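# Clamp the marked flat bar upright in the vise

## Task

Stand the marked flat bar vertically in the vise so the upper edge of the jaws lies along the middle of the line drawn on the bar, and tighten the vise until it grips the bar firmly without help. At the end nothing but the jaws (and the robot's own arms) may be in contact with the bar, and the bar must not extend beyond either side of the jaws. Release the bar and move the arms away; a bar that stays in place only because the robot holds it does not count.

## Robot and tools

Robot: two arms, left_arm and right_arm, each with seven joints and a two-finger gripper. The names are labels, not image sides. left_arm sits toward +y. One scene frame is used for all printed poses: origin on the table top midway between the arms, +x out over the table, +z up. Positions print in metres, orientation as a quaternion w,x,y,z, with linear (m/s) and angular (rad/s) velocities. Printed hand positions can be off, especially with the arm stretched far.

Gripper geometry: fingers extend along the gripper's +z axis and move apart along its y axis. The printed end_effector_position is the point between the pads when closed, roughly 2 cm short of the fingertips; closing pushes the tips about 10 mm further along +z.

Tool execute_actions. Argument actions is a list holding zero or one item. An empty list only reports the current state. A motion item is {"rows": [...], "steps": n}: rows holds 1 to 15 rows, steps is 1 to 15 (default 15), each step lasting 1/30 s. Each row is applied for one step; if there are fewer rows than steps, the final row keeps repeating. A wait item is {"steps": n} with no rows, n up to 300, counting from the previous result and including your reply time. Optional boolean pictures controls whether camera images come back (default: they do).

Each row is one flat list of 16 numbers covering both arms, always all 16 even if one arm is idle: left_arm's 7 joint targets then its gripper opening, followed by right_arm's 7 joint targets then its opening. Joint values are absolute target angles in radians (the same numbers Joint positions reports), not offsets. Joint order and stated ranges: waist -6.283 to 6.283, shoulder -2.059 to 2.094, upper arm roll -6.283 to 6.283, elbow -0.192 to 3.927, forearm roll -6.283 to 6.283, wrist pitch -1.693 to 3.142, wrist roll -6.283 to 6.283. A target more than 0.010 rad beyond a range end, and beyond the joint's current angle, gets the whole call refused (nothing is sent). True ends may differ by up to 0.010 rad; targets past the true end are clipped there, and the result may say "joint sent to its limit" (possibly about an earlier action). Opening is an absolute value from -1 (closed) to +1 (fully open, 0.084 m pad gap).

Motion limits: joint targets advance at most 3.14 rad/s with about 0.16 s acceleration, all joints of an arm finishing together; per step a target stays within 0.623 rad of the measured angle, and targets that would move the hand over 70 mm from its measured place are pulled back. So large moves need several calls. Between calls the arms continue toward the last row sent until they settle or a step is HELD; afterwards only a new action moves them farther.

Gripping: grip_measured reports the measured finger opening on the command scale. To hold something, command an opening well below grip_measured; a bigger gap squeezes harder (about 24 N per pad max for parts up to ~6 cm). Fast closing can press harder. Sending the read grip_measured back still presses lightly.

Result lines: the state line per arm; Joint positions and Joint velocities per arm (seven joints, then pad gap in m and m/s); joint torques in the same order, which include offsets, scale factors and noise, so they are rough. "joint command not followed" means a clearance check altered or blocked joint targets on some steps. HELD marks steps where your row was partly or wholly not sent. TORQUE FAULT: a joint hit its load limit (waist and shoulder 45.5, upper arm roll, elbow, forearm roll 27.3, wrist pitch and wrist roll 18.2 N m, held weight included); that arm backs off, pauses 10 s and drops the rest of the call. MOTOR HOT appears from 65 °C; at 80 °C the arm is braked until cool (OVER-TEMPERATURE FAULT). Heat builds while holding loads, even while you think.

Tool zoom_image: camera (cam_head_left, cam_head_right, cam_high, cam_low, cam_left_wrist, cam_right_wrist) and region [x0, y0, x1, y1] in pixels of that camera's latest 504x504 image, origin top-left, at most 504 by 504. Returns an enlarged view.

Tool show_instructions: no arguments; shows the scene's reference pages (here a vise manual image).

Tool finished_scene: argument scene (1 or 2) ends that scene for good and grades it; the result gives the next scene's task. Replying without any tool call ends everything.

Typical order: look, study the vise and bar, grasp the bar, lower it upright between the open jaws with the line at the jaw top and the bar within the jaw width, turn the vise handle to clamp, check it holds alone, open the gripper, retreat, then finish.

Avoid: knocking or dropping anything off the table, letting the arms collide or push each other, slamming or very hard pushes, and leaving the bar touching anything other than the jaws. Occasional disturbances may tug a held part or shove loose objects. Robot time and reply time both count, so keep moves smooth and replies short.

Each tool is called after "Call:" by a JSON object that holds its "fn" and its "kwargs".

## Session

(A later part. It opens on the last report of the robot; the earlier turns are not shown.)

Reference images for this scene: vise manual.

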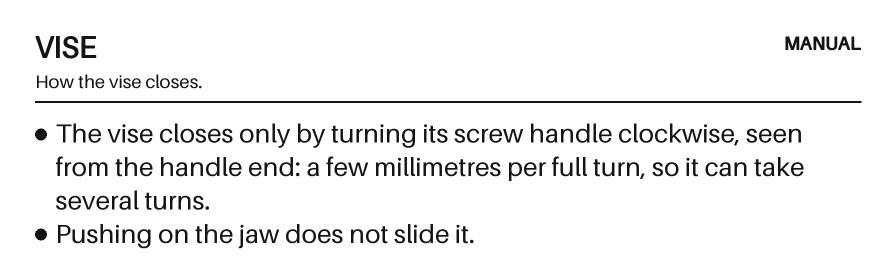

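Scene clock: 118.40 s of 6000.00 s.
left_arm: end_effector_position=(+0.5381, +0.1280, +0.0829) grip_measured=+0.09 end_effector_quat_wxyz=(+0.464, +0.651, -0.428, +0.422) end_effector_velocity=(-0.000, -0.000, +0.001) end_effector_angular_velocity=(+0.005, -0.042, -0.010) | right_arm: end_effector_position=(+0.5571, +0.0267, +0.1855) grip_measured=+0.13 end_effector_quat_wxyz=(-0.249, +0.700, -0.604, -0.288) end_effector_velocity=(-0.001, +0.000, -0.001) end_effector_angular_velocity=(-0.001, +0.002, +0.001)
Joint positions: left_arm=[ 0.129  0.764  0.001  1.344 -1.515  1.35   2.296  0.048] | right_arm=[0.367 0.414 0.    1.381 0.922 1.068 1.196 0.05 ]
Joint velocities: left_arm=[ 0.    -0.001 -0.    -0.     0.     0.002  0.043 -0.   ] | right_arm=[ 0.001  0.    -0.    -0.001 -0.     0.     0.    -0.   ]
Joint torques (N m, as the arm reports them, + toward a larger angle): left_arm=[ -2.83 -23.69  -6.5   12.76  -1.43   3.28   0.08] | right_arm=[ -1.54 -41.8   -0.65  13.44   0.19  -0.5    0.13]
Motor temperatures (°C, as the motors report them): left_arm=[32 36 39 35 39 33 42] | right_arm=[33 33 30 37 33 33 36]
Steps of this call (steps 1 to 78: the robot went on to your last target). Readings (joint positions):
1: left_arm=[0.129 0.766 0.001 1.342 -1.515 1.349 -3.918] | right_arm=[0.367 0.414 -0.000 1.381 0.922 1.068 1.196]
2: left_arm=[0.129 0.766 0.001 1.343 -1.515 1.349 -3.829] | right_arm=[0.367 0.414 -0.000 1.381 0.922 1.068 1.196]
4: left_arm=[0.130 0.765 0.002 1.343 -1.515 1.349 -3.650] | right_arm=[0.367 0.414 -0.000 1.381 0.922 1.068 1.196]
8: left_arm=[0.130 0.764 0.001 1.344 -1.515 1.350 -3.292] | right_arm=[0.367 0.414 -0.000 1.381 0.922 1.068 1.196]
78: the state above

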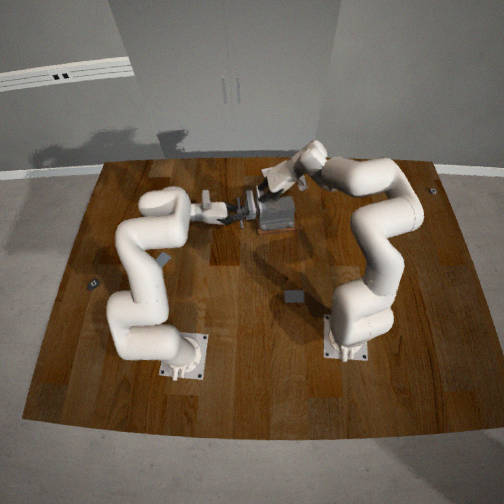

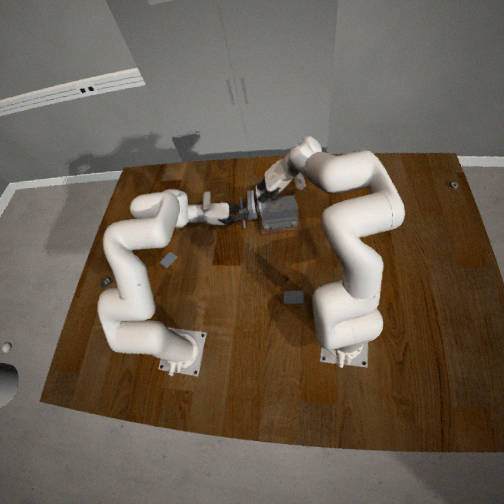

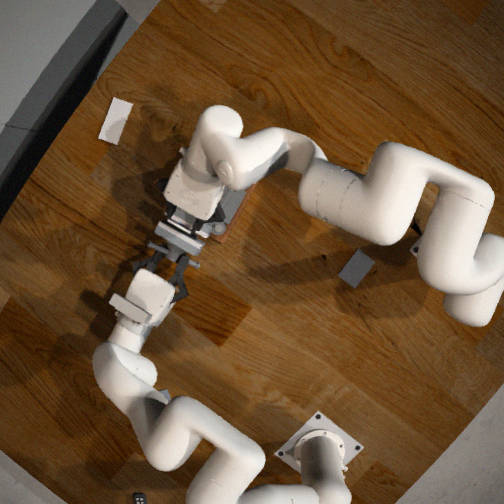

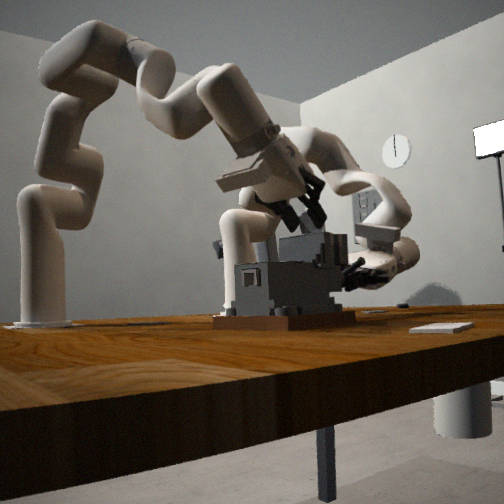

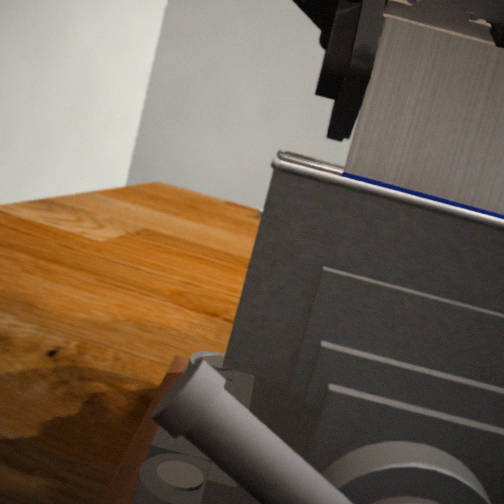

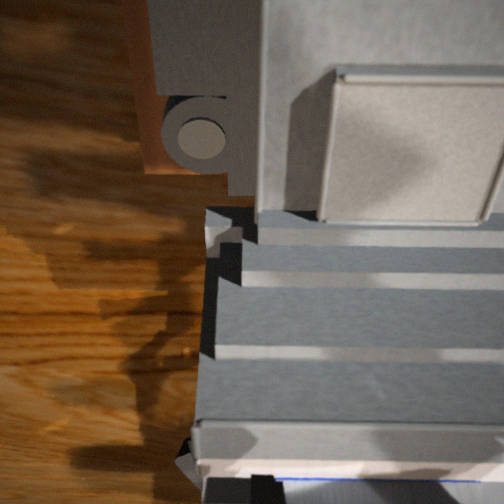

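Call:
{"fn": "execute_actions", "kwargs": {"actions": [{"rows":[[0.124,0.764,0,1.346,-1.519,1.348,6.2,0.1,0.367,0.4135,0,1.3817,0.922,1.0688,1.1965,-1]],"steps":15}], "pictures": false}}

Call:
{"fn": "execute_actions", "kwargs": {"actions": [{"steps":37}], "pictures": false}}

Call:
{"fn": "execute_actions", "kwargs": {"actions": [{"rows":[[0.2,0.764,0,1.346,-1.463,1.391,5.4,0.1,0.367,0.4135,0,1.3817,0.922,1.0688,1.1965,-1]],"steps":15}], "pictures": false}}

Call:
{"fn": "execute_actions", "kwargs": {"actions": [{"rows":[[0.2,0.764,0,1.346,-1.463,1.391,-4.1,0.1,0.367,0.4135,0,1.3817,0.922,1.0688,1.1965,-1]],"steps":15}], "pictures": false}}

Call:
{"fn": "execute_actions", "kwargs": {"actions": [{"steps":100}]}}

Call:
{"fn": "zoom_image", "kwargs": {"camera": "cam_high", "region": [130,200,230,290]}}

Scene clock: 127.43 s of 6000.00 s.
left_arm: end_effector_position=(+0.5386, +0.1239, +0.0850) grip_measured=+0.09 end_effector_quat_wxyz=(-0.212, -0.371, +0.684, -0.591) end_effector_velocity=(-0.006, -0.007, +0.001) end_effector_angular_velocity=(+0.387, -2.571, -0.577) | right_arm: end_effector_position=(+0.5570, +0.0268, +0.1860) grip_measured=+0.13 end_effector_quat_wxyz=(-0.249, +0.700, -0.604, -0.289) end_effector_velocity=(+0.001, +0.000, +0.001) end_effector_angular_velocity=(+0.001, -0.001, -0.000)
Joint positions: left_arm=[ 0.124  0.763 -0.001  1.346 -1.519  1.35   3.272  0.048] | right_arm=[0.367 0.414 0.    1.382 0.922 1.069 1.196 0.05 ]
Joint velocities: left_arm=[-0.005 -0.001 -0.006 -0.007  0.003  0.009  2.667  0.   ] | right_arm=[ 0.001  0.    -0.     0.002  0.    -0.     0.001  0.   ]
Joint torques (N m, as the arm reports them, + toward a larger angle): left_arm=[ -2.27 -22.63  -5.04  11.28  -0.86   2.38   0.01] | right_arm=[ -1.18 -41.92  -0.7   14.14   0.15  -0.74   0.25]
Motor temperatures (°C, as the motors report them): left_arm=[32 36 39 35 39 33 42] | right_arm=[33 33 30 37 33 33 36]
Steps of this call (steps 1 to 30: the robot went on to your last target; steps 31 to 256: nothing new was sent; steps 257 to 271: all 15 steps of this action). Readings (joint positions):
257: left_arm=[0.129 0.764 0.000 1.344 -1.515 1.351 2.300] | right_arm=[0.367 0.414 -0.000 1.381 0.922 1.068 1.196]
258: left_arm=[0.129 0.764 0.000 1.344 -1.515 1.351 2.304] | right_arm=[0.367 0.414 -0.000 1.381 0.922 1.068 1.196]
260: left_arm=[0.129 0.764 0.000 1.344 -1.515 1.351 2.350] | right_arm=[0.367 0.414 -0.000 1.381 0.922 1.069 1.196]
264: left_arm=[0.127 0.764 0.001 1.345 -1.517 1.349 2.636] | right_arm=[0.367 0.414 0.000 1.381 0.922 1.069 1.196]
271: the state above

Scene clock: 128.67 s of 6000.00 s.
left_arm: end_effector_position=(+0.5390, +0.1246, +0.0846) grip_measured=+0.09 end_effector_quat_wxyz=(+0.563, +0.637, +0.448, -0.277) end_effector_velocity=(-0.001, -0.001, +0.000) end_effector_angular_velocity=(+0.025, -0.173, -0.039) | right_arm: end_effector_position=(+0.5571, +0.0268, +0.1861) grip_measured=+0.13 end_effector_quat_wxyz=(-0.249, +0.700, -0.604, -0.288) end_effector_velocity=(-0.001, +0.001, -0.001) end_effector_angular_velocity=(-0.001, +0.002, +0.001)
Joint positions: left_arm=[ 0.124  0.764 -0.     1.347 -1.519  1.348  6.186  0.048] | right_arm=[0.367 0.413 0.    1.382 0.922 1.069 1.197 0.05 ]
Joint velocities: left_arm=[-0.001  0.     0.    -0.001 -0.001  0.002  0.18  -0.   ] | right_arm=[ 0.001 -0.    -0.    -0.002 -0.    -0.     0.    -0.   ]
Joint torques (N m, as the arm reports them, + toward a larger angle): left_arm=[ -1.29 -22.14  -3.89  11.77  -1.01   2.37  -0.26] | right_arm=[ -1.28 -42.14  -0.79  14.38   0.07  -0.78   0.26]
Motor temperatures (°C, as the motors report them): left_arm=[32 36 39 35 39 33 42] | right_arm=[33 33 30 37 33 33 36]
Steps of this call (steps 1 to 37: the robot went on to your last target). Readings (joint positions):
1: left_arm=[0.124 0.763 -0.001 1.346 -1.519 1.350 3.362] | right_arm=[0.367 0.414 0.000 1.382 0.922 1.069 1.196]
2: left_arm=[0.123 0.763 -0.001 1.346 -1.519 1.350 3.451] | right_arm=[0.367 0.414 0.000 1.382 0.922 1.069 1.197]
4: left_arm=[0.123 0.763 -0.001 1.345 -1.518 1.351 3.630] | right_arm=[0.367 0.414 0.000 1.382 0.922 1.069 1.197]
8: left_arm=[0.123 0.764 -0.001 1.344 -1.518 1.350 3.988] | right_arm=[0.367 0.413 0.000 1.382 0.922 1.069 1.197]
37: the state above

Scene clock: 129.17 s of 6000.00 s.
left_arm: end_effector_position=(+0.5358, +0.1619, +0.0847) grip_measured=+0.09 end_effector_quat_wxyz=(+0.424, +0.425, +0.651, -0.464) end_effector_velocity=(-0.008, -0.011, +0.006) end_effector_angular_velocity=(-0.109, +0.508, +0.071) | right_arm: end_effector_position=(+0.5571, +0.0268, +0.1861) grip_measured=+0.13 end_effector_quat_wxyz=(-0.249, +0.700, -0.604, -0.288) end_effector_velocity=(+0.001, -0.001, +0.001) end_effector_angular_velocity=(+0.000, -0.001, -0.003)
Joint positions: left_arm=[ 0.199  0.764  0.001  1.346 -1.465  1.39   5.439  0.048] | right_arm=[0.367 0.413 0.    1.382 0.922 1.069 1.197 0.05 ]
Joint velocities: left_arm=[ 0.012 -0.    -0.028  0.     0.023  0.023 -0.529 -0.   ] | right_arm=[-0.001 -0.001 -0.     0.002  0.     0.     0.002 -0.   ]
Joint torques (N m, as the arm reports them, + toward a larger angle): left_arm=[ -1.   -22.38  -2.85  11.75  -1.23   1.85   0.38] | right_arm=[ -1.52 -41.85  -1.02  14.     0.23  -0.6    0.33]
Motor temperatures (°C, as the motors report them): left_arm=[32 36 39 35 39 33 42] | right_arm=[33 33 30 37 33 33 36]
Steps of this call (steps 1 to 15: all 15 steps of this action). Readings (joint positions):
1: left_arm=[0.124 0.764 -0.000 1.347 -1.519 1.348 6.191] | right_arm=[0.367 0.413 0.000 1.382 0.922 1.069 1.197]
2: left_arm=[0.124 0.764 -0.000 1.347 -1.519 1.348 6.190] | right_arm=[0.367 0.413 0.000 1.382 0.922 1.069 1.197]
4: left_arm=[0.129 0.764 -0.002 1.347 -1.515 1.352 6.152] | right_arm=[0.367 0.413 0.000 1.382 0.922 1.069 1.197]
8: left_arm=[0.161 0.764 -0.002 1.346 -1.491 1.371 5.874] | right_arm=[0.367 0.413 0.000 1.382 0.922 1.069 1.197]
15: the state above

Scene clock: 129.67 s of 6000.00 s.
left_arm: end_effector_position=(+0.5354, +0.1619, +0.0849) grip_measured=+0.09 end_effector_quat_wxyz=(+0.146, +0.058, +0.775, -0.612) end_effector_velocity=(+0.000, +0.000, -0.000) end_effector_angular_velocity=(-0.414, +2.575, +0.555) | right_arm: end_effector_position=(+0.5571, +0.0268, +0.1861) grip_measured=+0.13 end_effector_quat_wxyz=(-0.249, +0.700, -0.604, -0.288) end_effector_velocity=(+0.000, +0.000, +0.000) end_effector_angular_velocity=(+0.000, -0.001, -0.000)
Joint positions: left_arm=[ 0.2    0.764 -0.     1.346 -1.463  1.391  4.428  0.048] | right_arm=[0.367 0.413 0.    1.382 0.922 1.069 1.197 0.05 ]
Joint velocities: left_arm=[-0.001 -0.     0.001  0.    -0.001 -0.001 -2.667 -0.   ] | right_arm=[ 0.    -0.     0.     0.001 -0.    -0.     0.     0.   ]
Joint torques (N m, as the arm reports them, + toward a larger angle): left_arm=[ -0.46 -21.65  -2.55  11.32  -1.07   1.85  -0.73] | right_arm=[ -1.15 -42.21  -0.94  14.15   0.22  -0.77   0.2 ]
Motor temperatures (°C, as the motors report them): left_arm=[32 36 39 35 39 33 42] | right_arm=[33 33 30 37 33 33 36]
Steps of this call (steps 1 to 15: all 15 steps of this action). Readings (joint positions):
1: left_arm=[0.199 0.764 0.000 1.346 -1.464 1.390 5.425] | right_arm=[0.367 0.413 0.000 1.382 0.922 1.069 1.197]
2: left_arm=[0.199 0.764 -0.001 1.346 -1.464 1.391 5.412] | right_arm=[0.367 0.413 0.000 1.382 0.922 1.069 1.197]
4: left_arm=[0.199 0.764 -0.001 1.346 -1.463 1.391 5.357] | right_arm=[0.367 0.413 0.000 1.382 0.922 1.069 1.197]
8: left_arm=[0.200 0.764 -0.000 1.346 -1.463 1.391 5.064] | right_arm=[0.367 0.413 0.000 1.382 0.922 1.069 1.197]
15: the state above

Scene clock: 133.00 s of 6000.00 s.
left_arm: end_effector_position=(+0.5354, +0.1620, +0.0849) grip_measured=+0.09 end_effector_quat_wxyz=(+0.486, +0.671, -0.392, +0.400) end_effector_velocity=(+0.000, +0.000, +0.000) end_effector_angular_velocity=(-0.026, +0.147, +0.032) | right_arm: end_effector_position=(+0.5571, +0.0268, +0.1860) grip_measured=+0.13 end_effector_quat_wxyz=(-0.249, +0.700, -0.604, -0.288) end_effector_velocity=(+0.000, +0.000, +0.000) end_effector_angular_velocity=(+0.000, -0.000, -0.000)
Joint positions: left_arm=[ 0.2    0.764  0.     1.346 -1.463  1.391 -4.088  0.048] | right_arm=[0.367 0.414 0.    1.382 0.922 1.069 1.197 0.05 ]
Joint velocities: left_arm=[ 0.001  0.    -0.     0.    -0.001  0.001 -0.152  0.   ] | right_arm=[ 0.    -0.     0.     0.001  0.    -0.     0.001  0.   ]
Joint torques (N m, as the arm reports them, + toward a larger angle): left_arm=[ -0.51 -22.18  -2.5   11.1   -1.37   1.69  -0.45] | right_arm=[ -1.19 -42.51  -0.79  14.08   0.62  -0.71   0.26]
Motor temperatures (°C, as the motors report them): left_arm=[32 36 39 35 39 33 42] | right_arm=[33 33 30 37 33 33 36]
Steps of this call (steps 1 to 100: the robot went on to your last target). Readings (joint positions):
1: left_arm=[0.200 0.764 -0.000 1.346 -1.463 1.391 4.339] | right_arm=[0.367 0.413 0.000 1.382 0.922 1.069 1.197]
2: left_arm=[0.200 0.764 -0.000 1.346 -1.463 1.391 4.249] | right_arm=[0.367 0.413 0.000 1.382 0.922 1.069 1.197]
4: left_arm=[0.200 0.764 -0.000 1.346 -1.463 1.391 4.071] | right_arm=[0.367 0.413 0.000 1.382 0.922 1.069 1.197]
8: left_arm=[0.200 0.764 -0.000 1.346 -1.463 1.391 3.713] | right_arm=[0.367 0.413 0.000 1.382 0.922 1.069 1.197]
100: the state above

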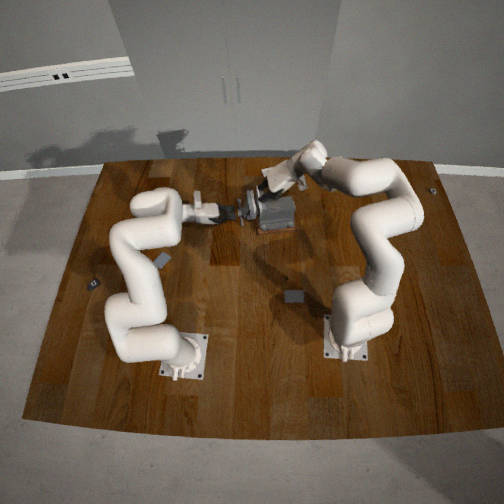

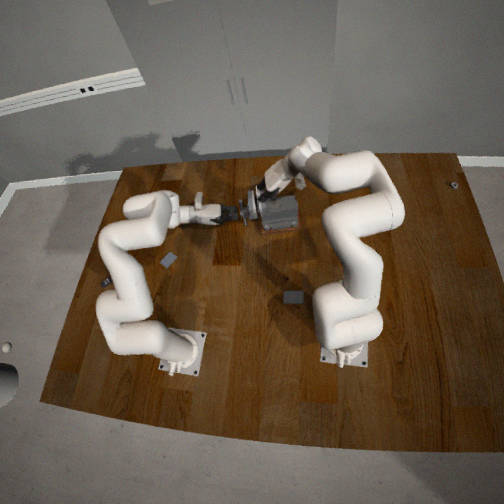

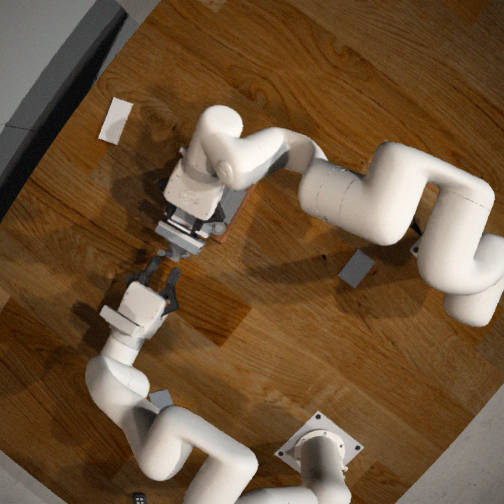

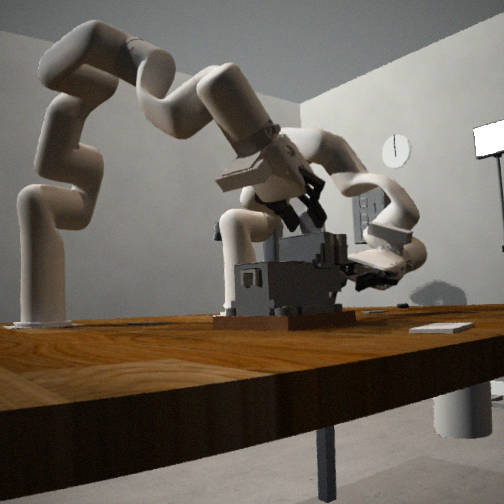

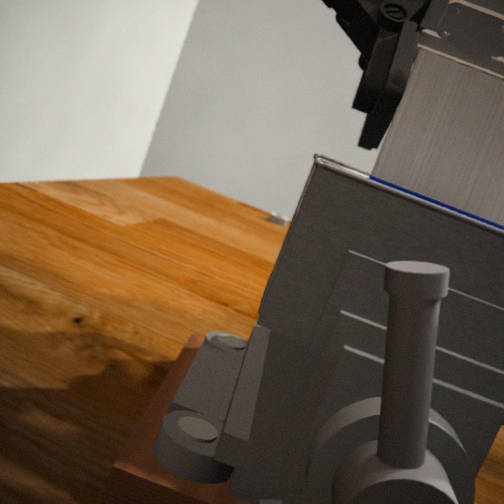

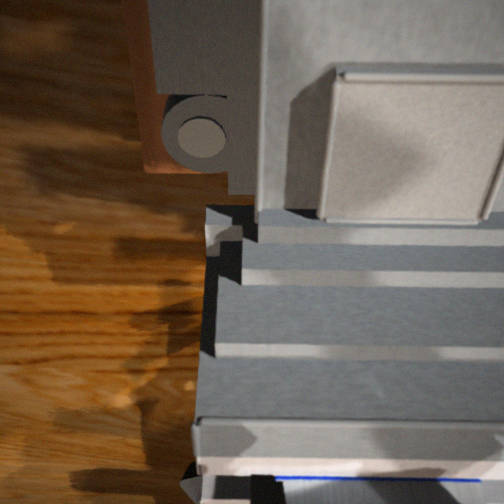

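Region (130, 200, 230, 290) of cam_high's 504x504 image, scaled by 5.040, with more detail than that image has; it fills the top 454 rows of this view, and the rest is white.

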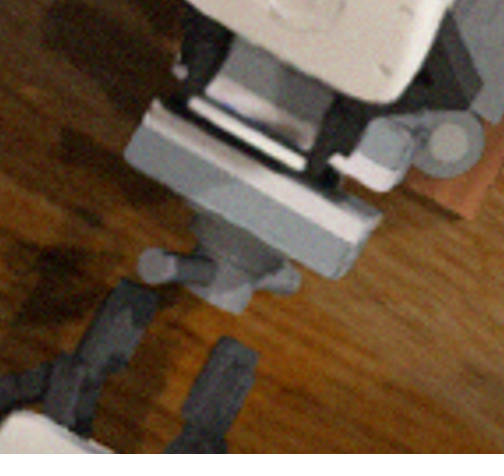

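Call:
{"fn": "execute_actions", "kwargs": {"actions": [{"rows":[[0.122,0.764,0,1.346,-1.520,1.347,-4.1,0.1,0.367,0.4132,0,1.382,0.9218,1.0692,1.197,-1]],"steps":15}], "pictures": false}}

Call:
{"fn": "execute_actions", "kwargs": {"actions": [{"rows":[[0.119,0.764,0,1.346,-1.522,1.345,1.0,0.1,0.367,0.4132,0,1.382,0.9218,1.0692,1.197,-1]],"steps":15}], "pictures": false}}

Call:
{"fn": "execute_actions", "kwargs": {"actions": [{"steps":50}], "pictures": false}}

Scene clock: 140.23 s of 6000.00 s.
left_arm: end_effector_position=(+0.5385, +0.1245, +0.0836) grip_measured=+0.09 end_effector_quat_wxyz=(+0.487, +0.673, -0.392, +0.395) end_effector_velocity=(+0.001, -0.004, +0.002) end_effector_angular_velocity=(-0.001, -0.004, -0.002) | right_arm: end_effector_position=(+0.5572, +0.0268, +0.1863) grip_measured=+0.13 end_effector_quat_wxyz=(-0.250, +0.700, -0.604, -0.288) end_effector_velocity=(-0.000, -0.001, -0.000) end_effector_angular_velocity=(-0.000, +0.001, -0.000)
Joint positions: left_arm=[ 0.123  0.764  0.     1.346 -1.519  1.348 -4.1    0.048] | right_arm=[ 0.367  0.413 -0.     1.382  0.922  1.069  1.197  0.05 ]
Joint velocities: left_arm=[-0.007 -0.001 -0.002  0.003 -0.005 -0.004 -0.    -0.   ] | right_arm=[-0.001 -0.001 -0.    -0.002 -0.     0.    -0.     0.   ]
Joint torques (N m, as the arm reports them, + toward a larger angle): left_arm=[  0.21 -22.18  -2.51  11.78  -1.18   1.52  -0.14] | right_arm=[ -1.46 -42.29  -0.64  13.93   0.17  -0.59   0.21]
Motor temperatures (°C, as the motors report them): left_arm=[32 36 39 35 39 33 42] | right_arm=[33 33 30 37 33 33 36]
Steps of this call (steps 1 to 30: the robot went on to your last target; steps 31 to 202: nothing new was sent; steps 203 to 217: all 15 steps of this action). Readings (joint positions):
203: left_arm=[0.200 0.764 0.000 1.346 -1.463 1.391 -4.100] | right_arm=[0.367 0.413 -0.000 1.382 0.922 1.069 1.197]
204: left_arm=[0.197 0.764 0.001 1.346 -1.466 1.388 -4.100] | right_arm=[0.367 0.413 -0.000 1.382 0.922 1.069 1.197]
206: left_arm=[0.172 0.764 0.006 1.346 -1.487 1.371 -4.100] | right_arm=[0.367 0.413 -0.000 1.382 0.922 1.069 1.197]
210: left_arm=[0.127 0.764 -0.005 1.347 -1.514 1.351 -4.100] | right_arm=[0.367 0.413 -0.000 1.382 0.922 1.069 1.197]
217: the state above

Scene clock: 140.73 s of 6000.00 s.
left_arm: end_effector_position=(+0.5390, +0.1229, +0.0835) grip_measured=+0.09 end_effector_quat_wxyz=(-0.245, -0.412, +0.661, -0.577) end_effector_velocity=(-0.004, +0.000, -0.001) end_effector_angular_velocity=(+0.394, -2.564, -0.576) | right_arm: end_effector_position=(+0.5572, +0.0268, +0.1864) grip_measured=+0.13 end_effector_quat_wxyz=(-0.250, +0.700, -0.604, -0.288) end_effector_velocity=(-0.000, -0.001, -0.001) end_effector_angular_velocity=(-0.000, +0.001, +0.000)
Joint positions: left_arm=[ 0.119  0.764  0.     1.346 -1.522  1.344 -3.128  0.048] | right_arm=[ 0.367  0.413 -0.     1.382  0.922  1.069  1.197  0.05 ]
Joint velocities: left_arm=[ 0.003  0.001  0.002 -0.006  0.004  0.013  2.664  0.   ] | right_arm=[-0.001  0.    -0.    -0.002  0.    -0.    -0.002 -0.   ]
Joint torques (N m, as the arm reports them, + toward a larger angle): left_arm=[ -1.02 -22.53  -3.11  11.33  -0.8    1.79  -0.05] | right_arm=[ -1.11 -42.52  -0.69  13.82   0.21  -0.63   0.33]
Motor temperatures (°C, as the motors report them): left_arm=[32 36 39 35 39 33 42] | right_arm=[33 33 30 37 33 33 36]
Steps of this call (steps 1 to 15: all 15 steps of this action). Readings (joint positions):
1: left_arm=[0.123 0.764 0.000 1.346 -1.520 1.347 -4.100] | right_arm=[0.367 0.413 -0.000 1.382 0.922 1.069 1.197]
2: left_arm=[0.123 0.764 0.000 1.346 -1.520 1.347 -4.096] | right_arm=[0.367 0.413 -0.000 1.382 0.922 1.069 1.197]
4: left_arm=[0.122 0.764 0.000 1.346 -1.520 1.347 -4.050] | right_arm=[0.367 0.413 -0.000 1.382 0.922 1.069 1.197]
8: left_arm=[0.121 0.764 0.000 1.346 -1.521 1.346 -3.763] | right_arm=[0.367 0.413 -0.000 1.382 0.922 1.069 1.197]
15: the state above

Scene clock: 142.40 s of 6000.00 s.
left_arm: end_effector_position=(+0.5383, +0.1217, +0.0838) grip_measured=+0.09 end_effector_quat_wxyz=(+0.626, +0.777, +0.056, +0.050) end_effector_velocity=(+0.003, +0.002, +0.000) end_effector_angular_velocity=(+0.036, -0.214, -0.040) | right_arm: end_effector_position=(+0.5571, +0.0268, +0.1863) grip_measured=+0.13 end_effector_quat_wxyz=(-0.249, +0.700, -0.604, -0.289) end_effector_velocity=(-0.001, +0.001, -0.001) end_effector_angular_velocity=(-0.001, +0.002, +0.001)
Joint positions: left_arm=[ 0.119  0.764 -0.001  1.346 -1.522  1.346  0.983  0.048] | right_arm=[0.367 0.413 0.    1.382 0.922 1.069 1.197 0.05 ]
Joint velocities: left_arm=[ 0.     0.001  0.001  0.003 -0.003 -0.005  0.219 -0.   ] | right_arm=[ 0.002  0.    -0.    -0.002  0.    -0.     0.001 -0.   ]
Joint torques (N m, as the arm reports them, + toward a larger angle): left_arm=[  0.31 -22.4   -1.59  12.91  -1.8    1.01  -0.15] | right_arm=[ -0.66 -41.95  -0.85  13.72   0.1   -0.69   0.28]
Motor temperatures (°C, as the motors report them): left_arm=[32 36 39 35 39 33 42] | right_arm=[33 33 30 37 33 33 36]
Steps of this call (steps 1 to 50: the robot went on to your last target). Readings (joint positions):
1: left_arm=[0.119 0.764 0.000 1.346 -1.522 1.345 -3.038] | right_arm=[0.367 0.413 -0.000 1.382 0.922 1.069 1.197]
2: left_arm=[0.119 0.764 0.000 1.346 -1.522 1.345 -2.949] | right_arm=[0.367 0.413 -0.000 1.382 0.922 1.069 1.197]
4: left_arm=[0.119 0.764 -0.000 1.346 -1.522 1.345 -2.770] | right_arm=[0.367 0.413 -0.000 1.382 0.922 1.069 1.197]
8: left_arm=[0.119 0.764 -0.000 1.345 -1.522 1.346 -2.412] | right_arm=[0.367 0.413 -0.000 1.382 0.922 1.069 1.197]
50: the state above

Call:
{"fn": "execute_actions", "kwargs": {"actions": [{"rows":[[0.114,0.764,0,1.346,-1.526,1.342,2.4,0.1,0.367,0.4132,0,1.382,0.9218,1.0692,1.197,-1]],"steps":15}], "pictures": false}}

Call:
{"fn": "execute_actions", "kwargs": {"actions": [{"steps":10}]}}

Call:
{"fn": "zoom_image", "kwargs": {"camera": "cam_high", "region": [130,200,230,290]}}

Scene clock: 149.00 s of 6000.00 s.
left_arm: end_effector_position=(+0.5396, +0.1214, +0.0837) grip_measured=+0.10 end_effector_quat_wxyz=(+0.525, +0.711, -0.319, +0.342) end_effector_velocity=(-0.006, -0.005, -0.010) end_effector_angular_velocity=(+0.407, -2.532, -0.574) | right_arm: end_effector_position=(+0.5571, +0.0268, +0.1863) grip_measured=+0.13 end_effector_quat_wxyz=(-0.249, +0.700, -0.604, -0.288) end_effector_velocity=(-0.000, +0.001, +0.001) end_effector_angular_velocity=(+0.001, -0.001, +0.002)
Joint positions: left_arm=[ 0.115  0.764  0.001  1.347 -1.526  1.341  1.972  0.048] | right_arm=[ 0.367  0.413 -0.     1.382  0.922  1.069  1.197  0.05 ]
Joint velocities: left_arm=[-0.007  0.01  -0.005 -0.01   0.001 -0.009  2.645 -0.001] | right_arm=[ 0.002  0.    -0.     0.002  0.     0.     0.    -0.   ]
Joint torques (N m, as the arm reports them, + toward a larger angle): left_arm=[ -1.8  -21.68  -4.33  12.02  -1.18   1.83   0.02] | right_arm=[ -1.05 -41.51  -0.93  14.04   0.14  -0.76   0.18]
Motor temperatures (°C, as the motors report them): left_arm=[32 36 39 35 39 33 42] | right_arm=[33 33 30 37 33 33 36]
Steps of this call (steps 1 to 30: the robot went on to your last target; steps 31 to 183: nothing new was sent; steps 184 to 198: all 15 steps of this action). Readings (joint positions):
184: left_arm=[0.119 0.764 0.000 1.346 -1.522 1.345 1.000] | right_arm=[0.367 0.413 0.000 1.382 0.922 1.069 1.197]
185: left_arm=[0.119 0.764 0.000 1.346 -1.522 1.345 1.004] | right_arm=[0.367 0.413 -0.000 1.382 0.922 1.069 1.197]
187: left_arm=[0.119 0.764 0.000 1.346 -1.523 1.344 1.050] | right_arm=[0.367 0.413 0.000 1.382 0.922 1.069 1.197]
191: left_arm=[0.118 0.763 0.002 1.347 -1.525 1.343 1.336] | right_arm=[0.367 0.413 0.000 1.382 0.922 1.069 1.197]
198: the state above

Scene clock: 149.33 s of 6000.00 s.
left_arm: end_effector_position=(+0.5391, +0.1211, +0.0826) grip_measured=+0.09 end_effector_quat_wxyz=(+0.443, +0.630, -0.459, +0.443) end_effector_velocity=(-0.001, -0.001, +0.002) end_effector_angular_velocity=(+0.014, -0.115, -0.031) | right_arm: end_effector_position=(+0.5571, +0.0268, +0.1863) grip_measured=+0.13 end_effector_quat_wxyz=(-0.249, +0.700, -0.604, -0.288) end_effector_velocity=(-0.000, +0.001, +0.000) end_effector_angular_velocity=(+0.000, -0.001, +0.002)
Joint positions: left_arm=[ 0.114  0.765  0.001  1.346 -1.526  1.34   2.391  0.048] | right_arm=[ 0.367  0.413 -0.     1.382  0.922  1.069  1.197  0.05 ]
Joint velocities: left_arm=[-0.    -0.002 -0.001 -0.001  0.002  0.005  0.118  0.   ] | right_arm=[ 0.001  0.     0.     0.001  0.    -0.    -0.    -0.   ]
Joint torques (N m, as the arm reports them, + toward a larger angle): left_arm=[ -2.61 -24.13  -6.97  12.42  -1.33   3.68  -0.34] | right_arm=[ -0.95 -41.72  -0.76  13.84   0.07  -0.7    0.38]
Motor temperatures (°C, as the motors report them): left_arm=[32 36 39 35 39 33 42] | right_arm=[33 33 30 37 33 33 36]
Steps of this call (steps 1 to 10: the robot went on to your last target). Readings (joint positions):
1: left_arm=[0.115 0.764 0.001 1.346 -1.526 1.341 2.059] | right_arm=[0.367 0.413 -0.000 1.382 0.922 1.069 1.197]
2: left_arm=[0.115 0.764 0.001 1.346 -1.526 1.341 2.140] | right_arm=[0.367 0.413 0.000 1.382 0.922 1.069 1.197]
4: left_arm=[0.115 0.765 0.001 1.346 -1.526 1.340 2.271] | right_arm=[0.367 0.413 -0.000 1.382 0.922 1.069 1.197]
8: left_arm=[0.114 0.765 0.001 1.346 -1.526 1.340 2.378] | right_arm=[0.367 0.413 0.000 1.382 0.922 1.069 1.197]
10: the state above

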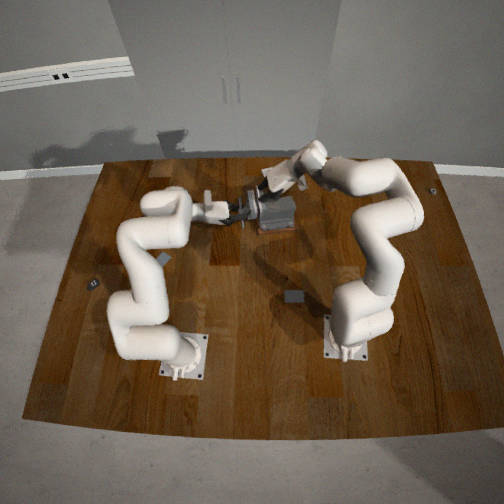

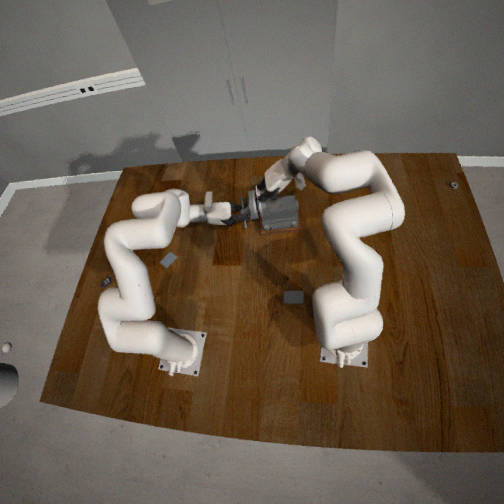

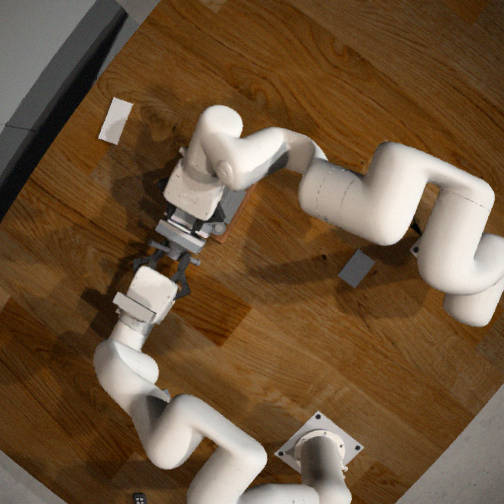

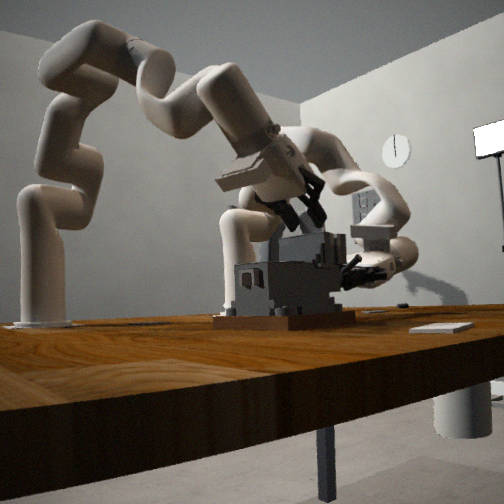

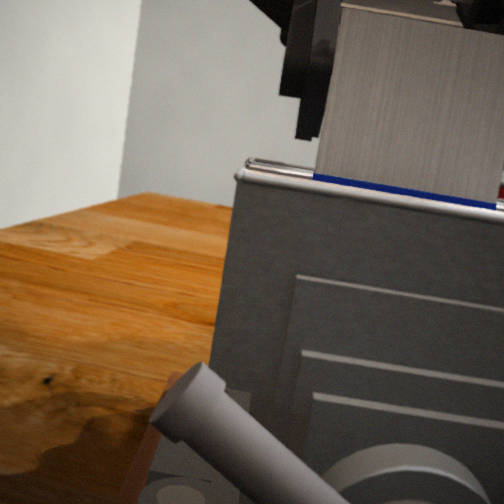

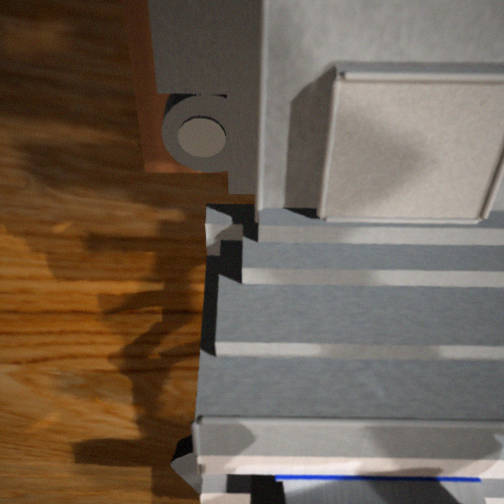

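Region (130, 200, 230, 290) of cam_high's 504x504 image, scaled by 5.040, with more detail than that image has; it fills the top 454 rows of this view, and the rest is white.

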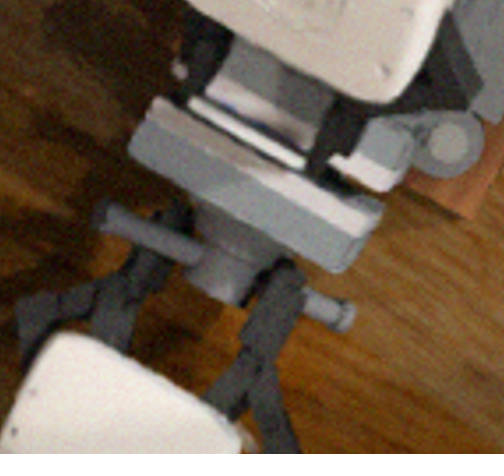

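Still a gap.

Call:
{"fn": "execute_actions", "kwargs": {"actions": [{"rows":[[0.113,0.764,0,1.348,-1.527,1.3415,4.2,0.1,0.367,0.4132,0,1.382,0.9218,1.0692,1.197,-1]],"steps":15}], "pictures": false}}

Call:
{"fn": "execute_actions", "kwargs": {"actions": [{"steps":15}], "pictures": false}}

Scene clock: 152.60 s of 6000.00 s.
left_arm: end_effector_position=(+0.5392, +0.1185, +0.0852) grip_measured=+0.09 end_effector_quat_wxyz=(-0.182, -0.336, +0.702, -0.601) end_effector_velocity=(-0.006, -0.001, -0.001) end_effector_angular_velocity=(+0.386, -2.565, -0.570) | right_arm: end_effector_position=(+0.5571, +0.0268, +0.1863) grip_measured=+0.13 end_effector_quat_wxyz=(-0.249, +0.700, -0.604, -0.288) end_effector_velocity=(+0.000, -0.001, -0.000) end_effector_angular_velocity=(-0.000, +0.001, -0.002)
Joint positions: left_arm=[ 0.113  0.763 -0.001  1.348 -1.527  1.343  3.372  0.048] | right_arm=[ 0.367  0.413 -0.     1.382  0.922  1.069  1.197  0.05 ]
Joint velocities: left_arm=[ 0.002 -0.001 -0.    -0.011  0.003  0.012  2.666 -0.   ] | right_arm=[-0.002 -0.     0.    -0.001 -0.    -0.     0.    -0.   ]
Joint torques (N m, as the arm reports them, + toward a larger angle): left_arm=[ -2.59 -22.03  -5.4   12.16  -1.05   1.86  -0.18] | right_arm=[ -1.23 -41.51  -0.79  13.94   0.34  -0.56   0.45]
Motor temperatures (°C, as the motors report them): left_arm=[32 36 39 35 39 33 42] | right_arm=[33 33 30 37 33 33 36]
Steps of this call (steps 1 to 30: the robot went on to your last target; steps 31 to 83: nothing new was sent; steps 84 to 98: all 15 steps of this action). Readings (joint positions):
84: left_arm=[0.114 0.764 0.000 1.346 -1.526 1.342 2.400] | right_arm=[0.367 0.413 -0.000 1.382 0.922 1.069 1.197]
85: left_arm=[0.114 0.764 0.000 1.346 -1.526 1.342 2.404] | right_arm=[0.367 0.413 -0.000 1.382 0.922 1.069 1.197]
87: left_arm=[0.114 0.764 0.000 1.346 -1.526 1.342 2.450] | right_arm=[0.367 0.413 -0.000 1.382 0.922 1.069 1.197]
91: left_arm=[0.114 0.764 0.000 1.347 -1.527 1.341 2.736] | right_arm=[0.367 0.413 -0.000 1.382 0.922 1.069 1.197]
98: the state above

Scene clock: 153.10 s of 6000.00 s.
left_arm: end_effector_position=(+0.5393, +0.1190, +0.0841) grip_measured=+0.09 end_effector_quat_wxyz=(+0.073, -0.029, +0.778, -0.623) end_effector_velocity=(+0.001, +0.001, +0.000) end_effector_angular_velocity=(+0.015, -0.092, -0.018) | right_arm: end_effector_position=(+0.5571, +0.0268, +0.1863) grip_measured=+0.13 end_effector_quat_wxyz=(-0.249, +0.700, -0.604, -0.288) end_effector_velocity=(+0.000, -0.000, -0.000) end_effector_angular_velocity=(-0.000, -0.001, +0.000)
Joint positions: left_arm=[ 0.112  0.764 -0.001  1.348 -1.527  1.341  4.192  0.048] | right_arm=[0.367 0.413 0.    1.382 0.922 1.069 1.197 0.05 ]
Joint velocities: left_arm=[ 0.001 -0.001  0.001  0.001  0.    -0.     0.093 -0.   ] | right_arm=[-0.    -0.    -0.    -0.     0.    -0.    -0.001  0.   ]
Joint torques (N m, as the arm reports them, + toward a larger angle): left_arm=[ -0.24 -23.42  -3.24  13.85  -2.21   1.45  -0.35] | right_arm=[ -0.55 -41.42  -0.72  13.8    0.26  -0.74   0.32]
Motor temperatures (°C, as the motors report them): left_arm=[32 36 39 35 39 33 42] | right_arm=[33 33 30 37 33 33 36]
Steps of this call (steps 1 to 15: the robot went on to your last target). Readings (joint positions):
1: left_arm=[0.113 0.763 -0.001 1.347 -1.527 1.344 3.462] | right_arm=[0.367 0.413 -0.000 1.382 0.922 1.069 1.197]
2: left_arm=[0.113 0.763 -0.001 1.347 -1.527 1.344 3.551] | right_arm=[0.367 0.413 -0.000 1.382 0.922 1.069 1.197]
4: left_arm=[0.113 0.763 -0.001 1.346 -1.526 1.344 3.730] | right_arm=[0.367 0.413 -0.000 1.382 0.922 1.069 1.197]
8: left_arm=[0.113 0.764 -0.001 1.347 -1.526 1.343 4.044] | right_arm=[0.367 0.413 0.000 1.382 0.922 1.069 1.197]
15: the state above

Call:
{"fn": "execute_actions", "kwargs": {"actions": [{"rows":[[0.111,0.764,0,1.348,-1.528,1.340,5.1,0.1,0.367,0.4132,0,1.382,0.9218,1.0692,1.197,-1]],"steps":15}], "pictures": false}}

Call:
{"fn": "execute_actions", "kwargs": {"actions": [{"rows":[[0.111,0.764,0,1.348,-1.528,1.340,5.6,0.1,0.367,0.4132,0,1.382,0.9218,1.0692,1.197,-1]],"steps":15}], "pictures": false}}

Scene clock: 156.70 s of 6000.00 s.
left_arm: end_effector_position=(+0.5408, +0.1198, +0.0852) grip_measured=+0.09 end_effector_quat_wxyz=(+0.323, +0.292, +0.722, -0.537) end_effector_velocity=(-0.001, -0.004, -0.001) end_effector_angular_velocity=(+0.129, -0.822, -0.186) | right_arm: end_effector_position=(+0.5571, +0.0268, +0.1863) grip_measured=+0.13 end_effector_quat_wxyz=(-0.249, +0.700, -0.604, -0.288) end_effector_velocity=(+0.001, +0.000, +0.000) end_effector_angular_velocity=(+0.000, -0.003, +0.002)
Joint positions: left_arm=[ 0.112  0.763  0.001  1.35  -1.529  1.34   5.037  0.048] | right_arm=[0.367 0.413 0.    1.382 0.922 1.069 1.197 0.05 ]
Joint velocities: left_arm=[-0.003  0.002 -0.004 -0.001 -0.001 -0.002  0.854 -0.   ] | right_arm=[ 0.     0.001 -0.     0.002 -0.    -0.    -0.002  0.   ]
Joint torques (N m, as the arm reports them, + toward a larger angle): left_arm=[ -1.83 -21.58  -4.72  12.14  -1.18   1.76  -0.94] | right_arm=[ -0.94 -41.47  -0.92  13.87   0.24  -0.55   0.28]
Motor temperatures (°C, as the motors report them): left_arm=[32 36 39 35 39 33 42] | right_arm=[33 33 30 37 33 33 36]
Steps of this call (steps 1 to 15: the robot went on to your last target; steps 16 to 93: nothing new was sent; steps 94 to 108: all 15 steps of this action). Readings (joint positions):
94: left_arm=[0.113 0.764 0.000 1.348 -1.527 1.341 4.200] | right_arm=[0.367 0.413 -0.000 1.382 0.922 1.069 1.197]
95: left_arm=[0.113 0.764 0.000 1.348 -1.527 1.341 4.204] | right_arm=[0.367 0.413 0.000 1.382 0.922 1.069 1.197]
97: left_arm=[0.113 0.764 0.000 1.348 -1.527 1.341 4.250] | right_arm=[0.367 0.413 -0.000 1.382 0.922 1.069 1.197]
101: left_arm=[0.113 0.764 0.001 1.348 -1.528 1.341 4.536] | right_arm=[0.367 0.413 -0.000 1.382 0.922 1.069 1.197]
108: the state above

Scene clock: 157.20 s of 6000.00 s.
left_arm: end_effector_position=(+0.5398, +0.1192, +0.0836) grip_measured=+0.09 end_effector_quat_wxyz=(+0.457, +0.479, +0.615, -0.429) end_effector_velocity=(-0.001, -0.002, +0.002) end_effector_angular_velocity=(+0.015, -0.112, -0.030) | right_arm: end_effector_position=(+0.5571, +0.0268, +0.1863) grip_measured=+0.13 end_effector_quat_wxyz=(-0.249, +0.700, -0.604, -0.288) end_effector_velocity=(+0.001, -0.000, +0.001) end_effector_angular_velocity=(+0.001, -0.002, -0.001)
Joint positions: left_arm=[ 0.111  0.764  0.001  1.348 -1.528  1.339  5.591  0.048] | right_arm=[0.367 0.413 0.    1.382 0.922 1.069 1.197 0.05 ]
Joint velocities: left_arm=[-0.002 -0.002 -0.001  0.     0.002  0.003  0.113 -0.   ] | right_arm=[-0.001 -0.001  0.     0.001  0.     0.    -0.001  0.   ]
Joint torques (N m, as the arm reports them, + toward a larger angle): left_arm=[ -2.3  -23.25  -6.42  11.97  -1.25   2.93  -0.07] | right_arm=[ -0.97 -41.28  -0.66  13.88   0.33  -0.52   0.39]
Motor temperatures (°C, as the motors report them): left_arm=[32 36 39 35 39 33 42] | right_arm=[33 33 30 37 33 33 36]
Steps of this call (steps 1 to 15: all 15 steps of this action). Readings (joint positions):
1: left_arm=[0.112 0.763 0.001 1.349 -1.529 1.340 5.060] | right_arm=[0.367 0.413 0.000 1.382 0.922 1.069 1.197]
2: left_arm=[0.112 0.763 0.001 1.349 -1.529 1.340 5.079] | right_arm=[0.367 0.413 0.000 1.382 0.922 1.069 1.197]
4: left_arm=[0.112 0.763 0.001 1.349 -1.529 1.340 5.140] | right_arm=[0.367 0.413 -0.000 1.382 0.922 1.069 1.197]
8: left_arm=[0.111 0.764 0.001 1.348 -1.528 1.339 5.408] | right_arm=[0.367 0.413 -0.000 1.382 0.922 1.069 1.197]
15: the state above


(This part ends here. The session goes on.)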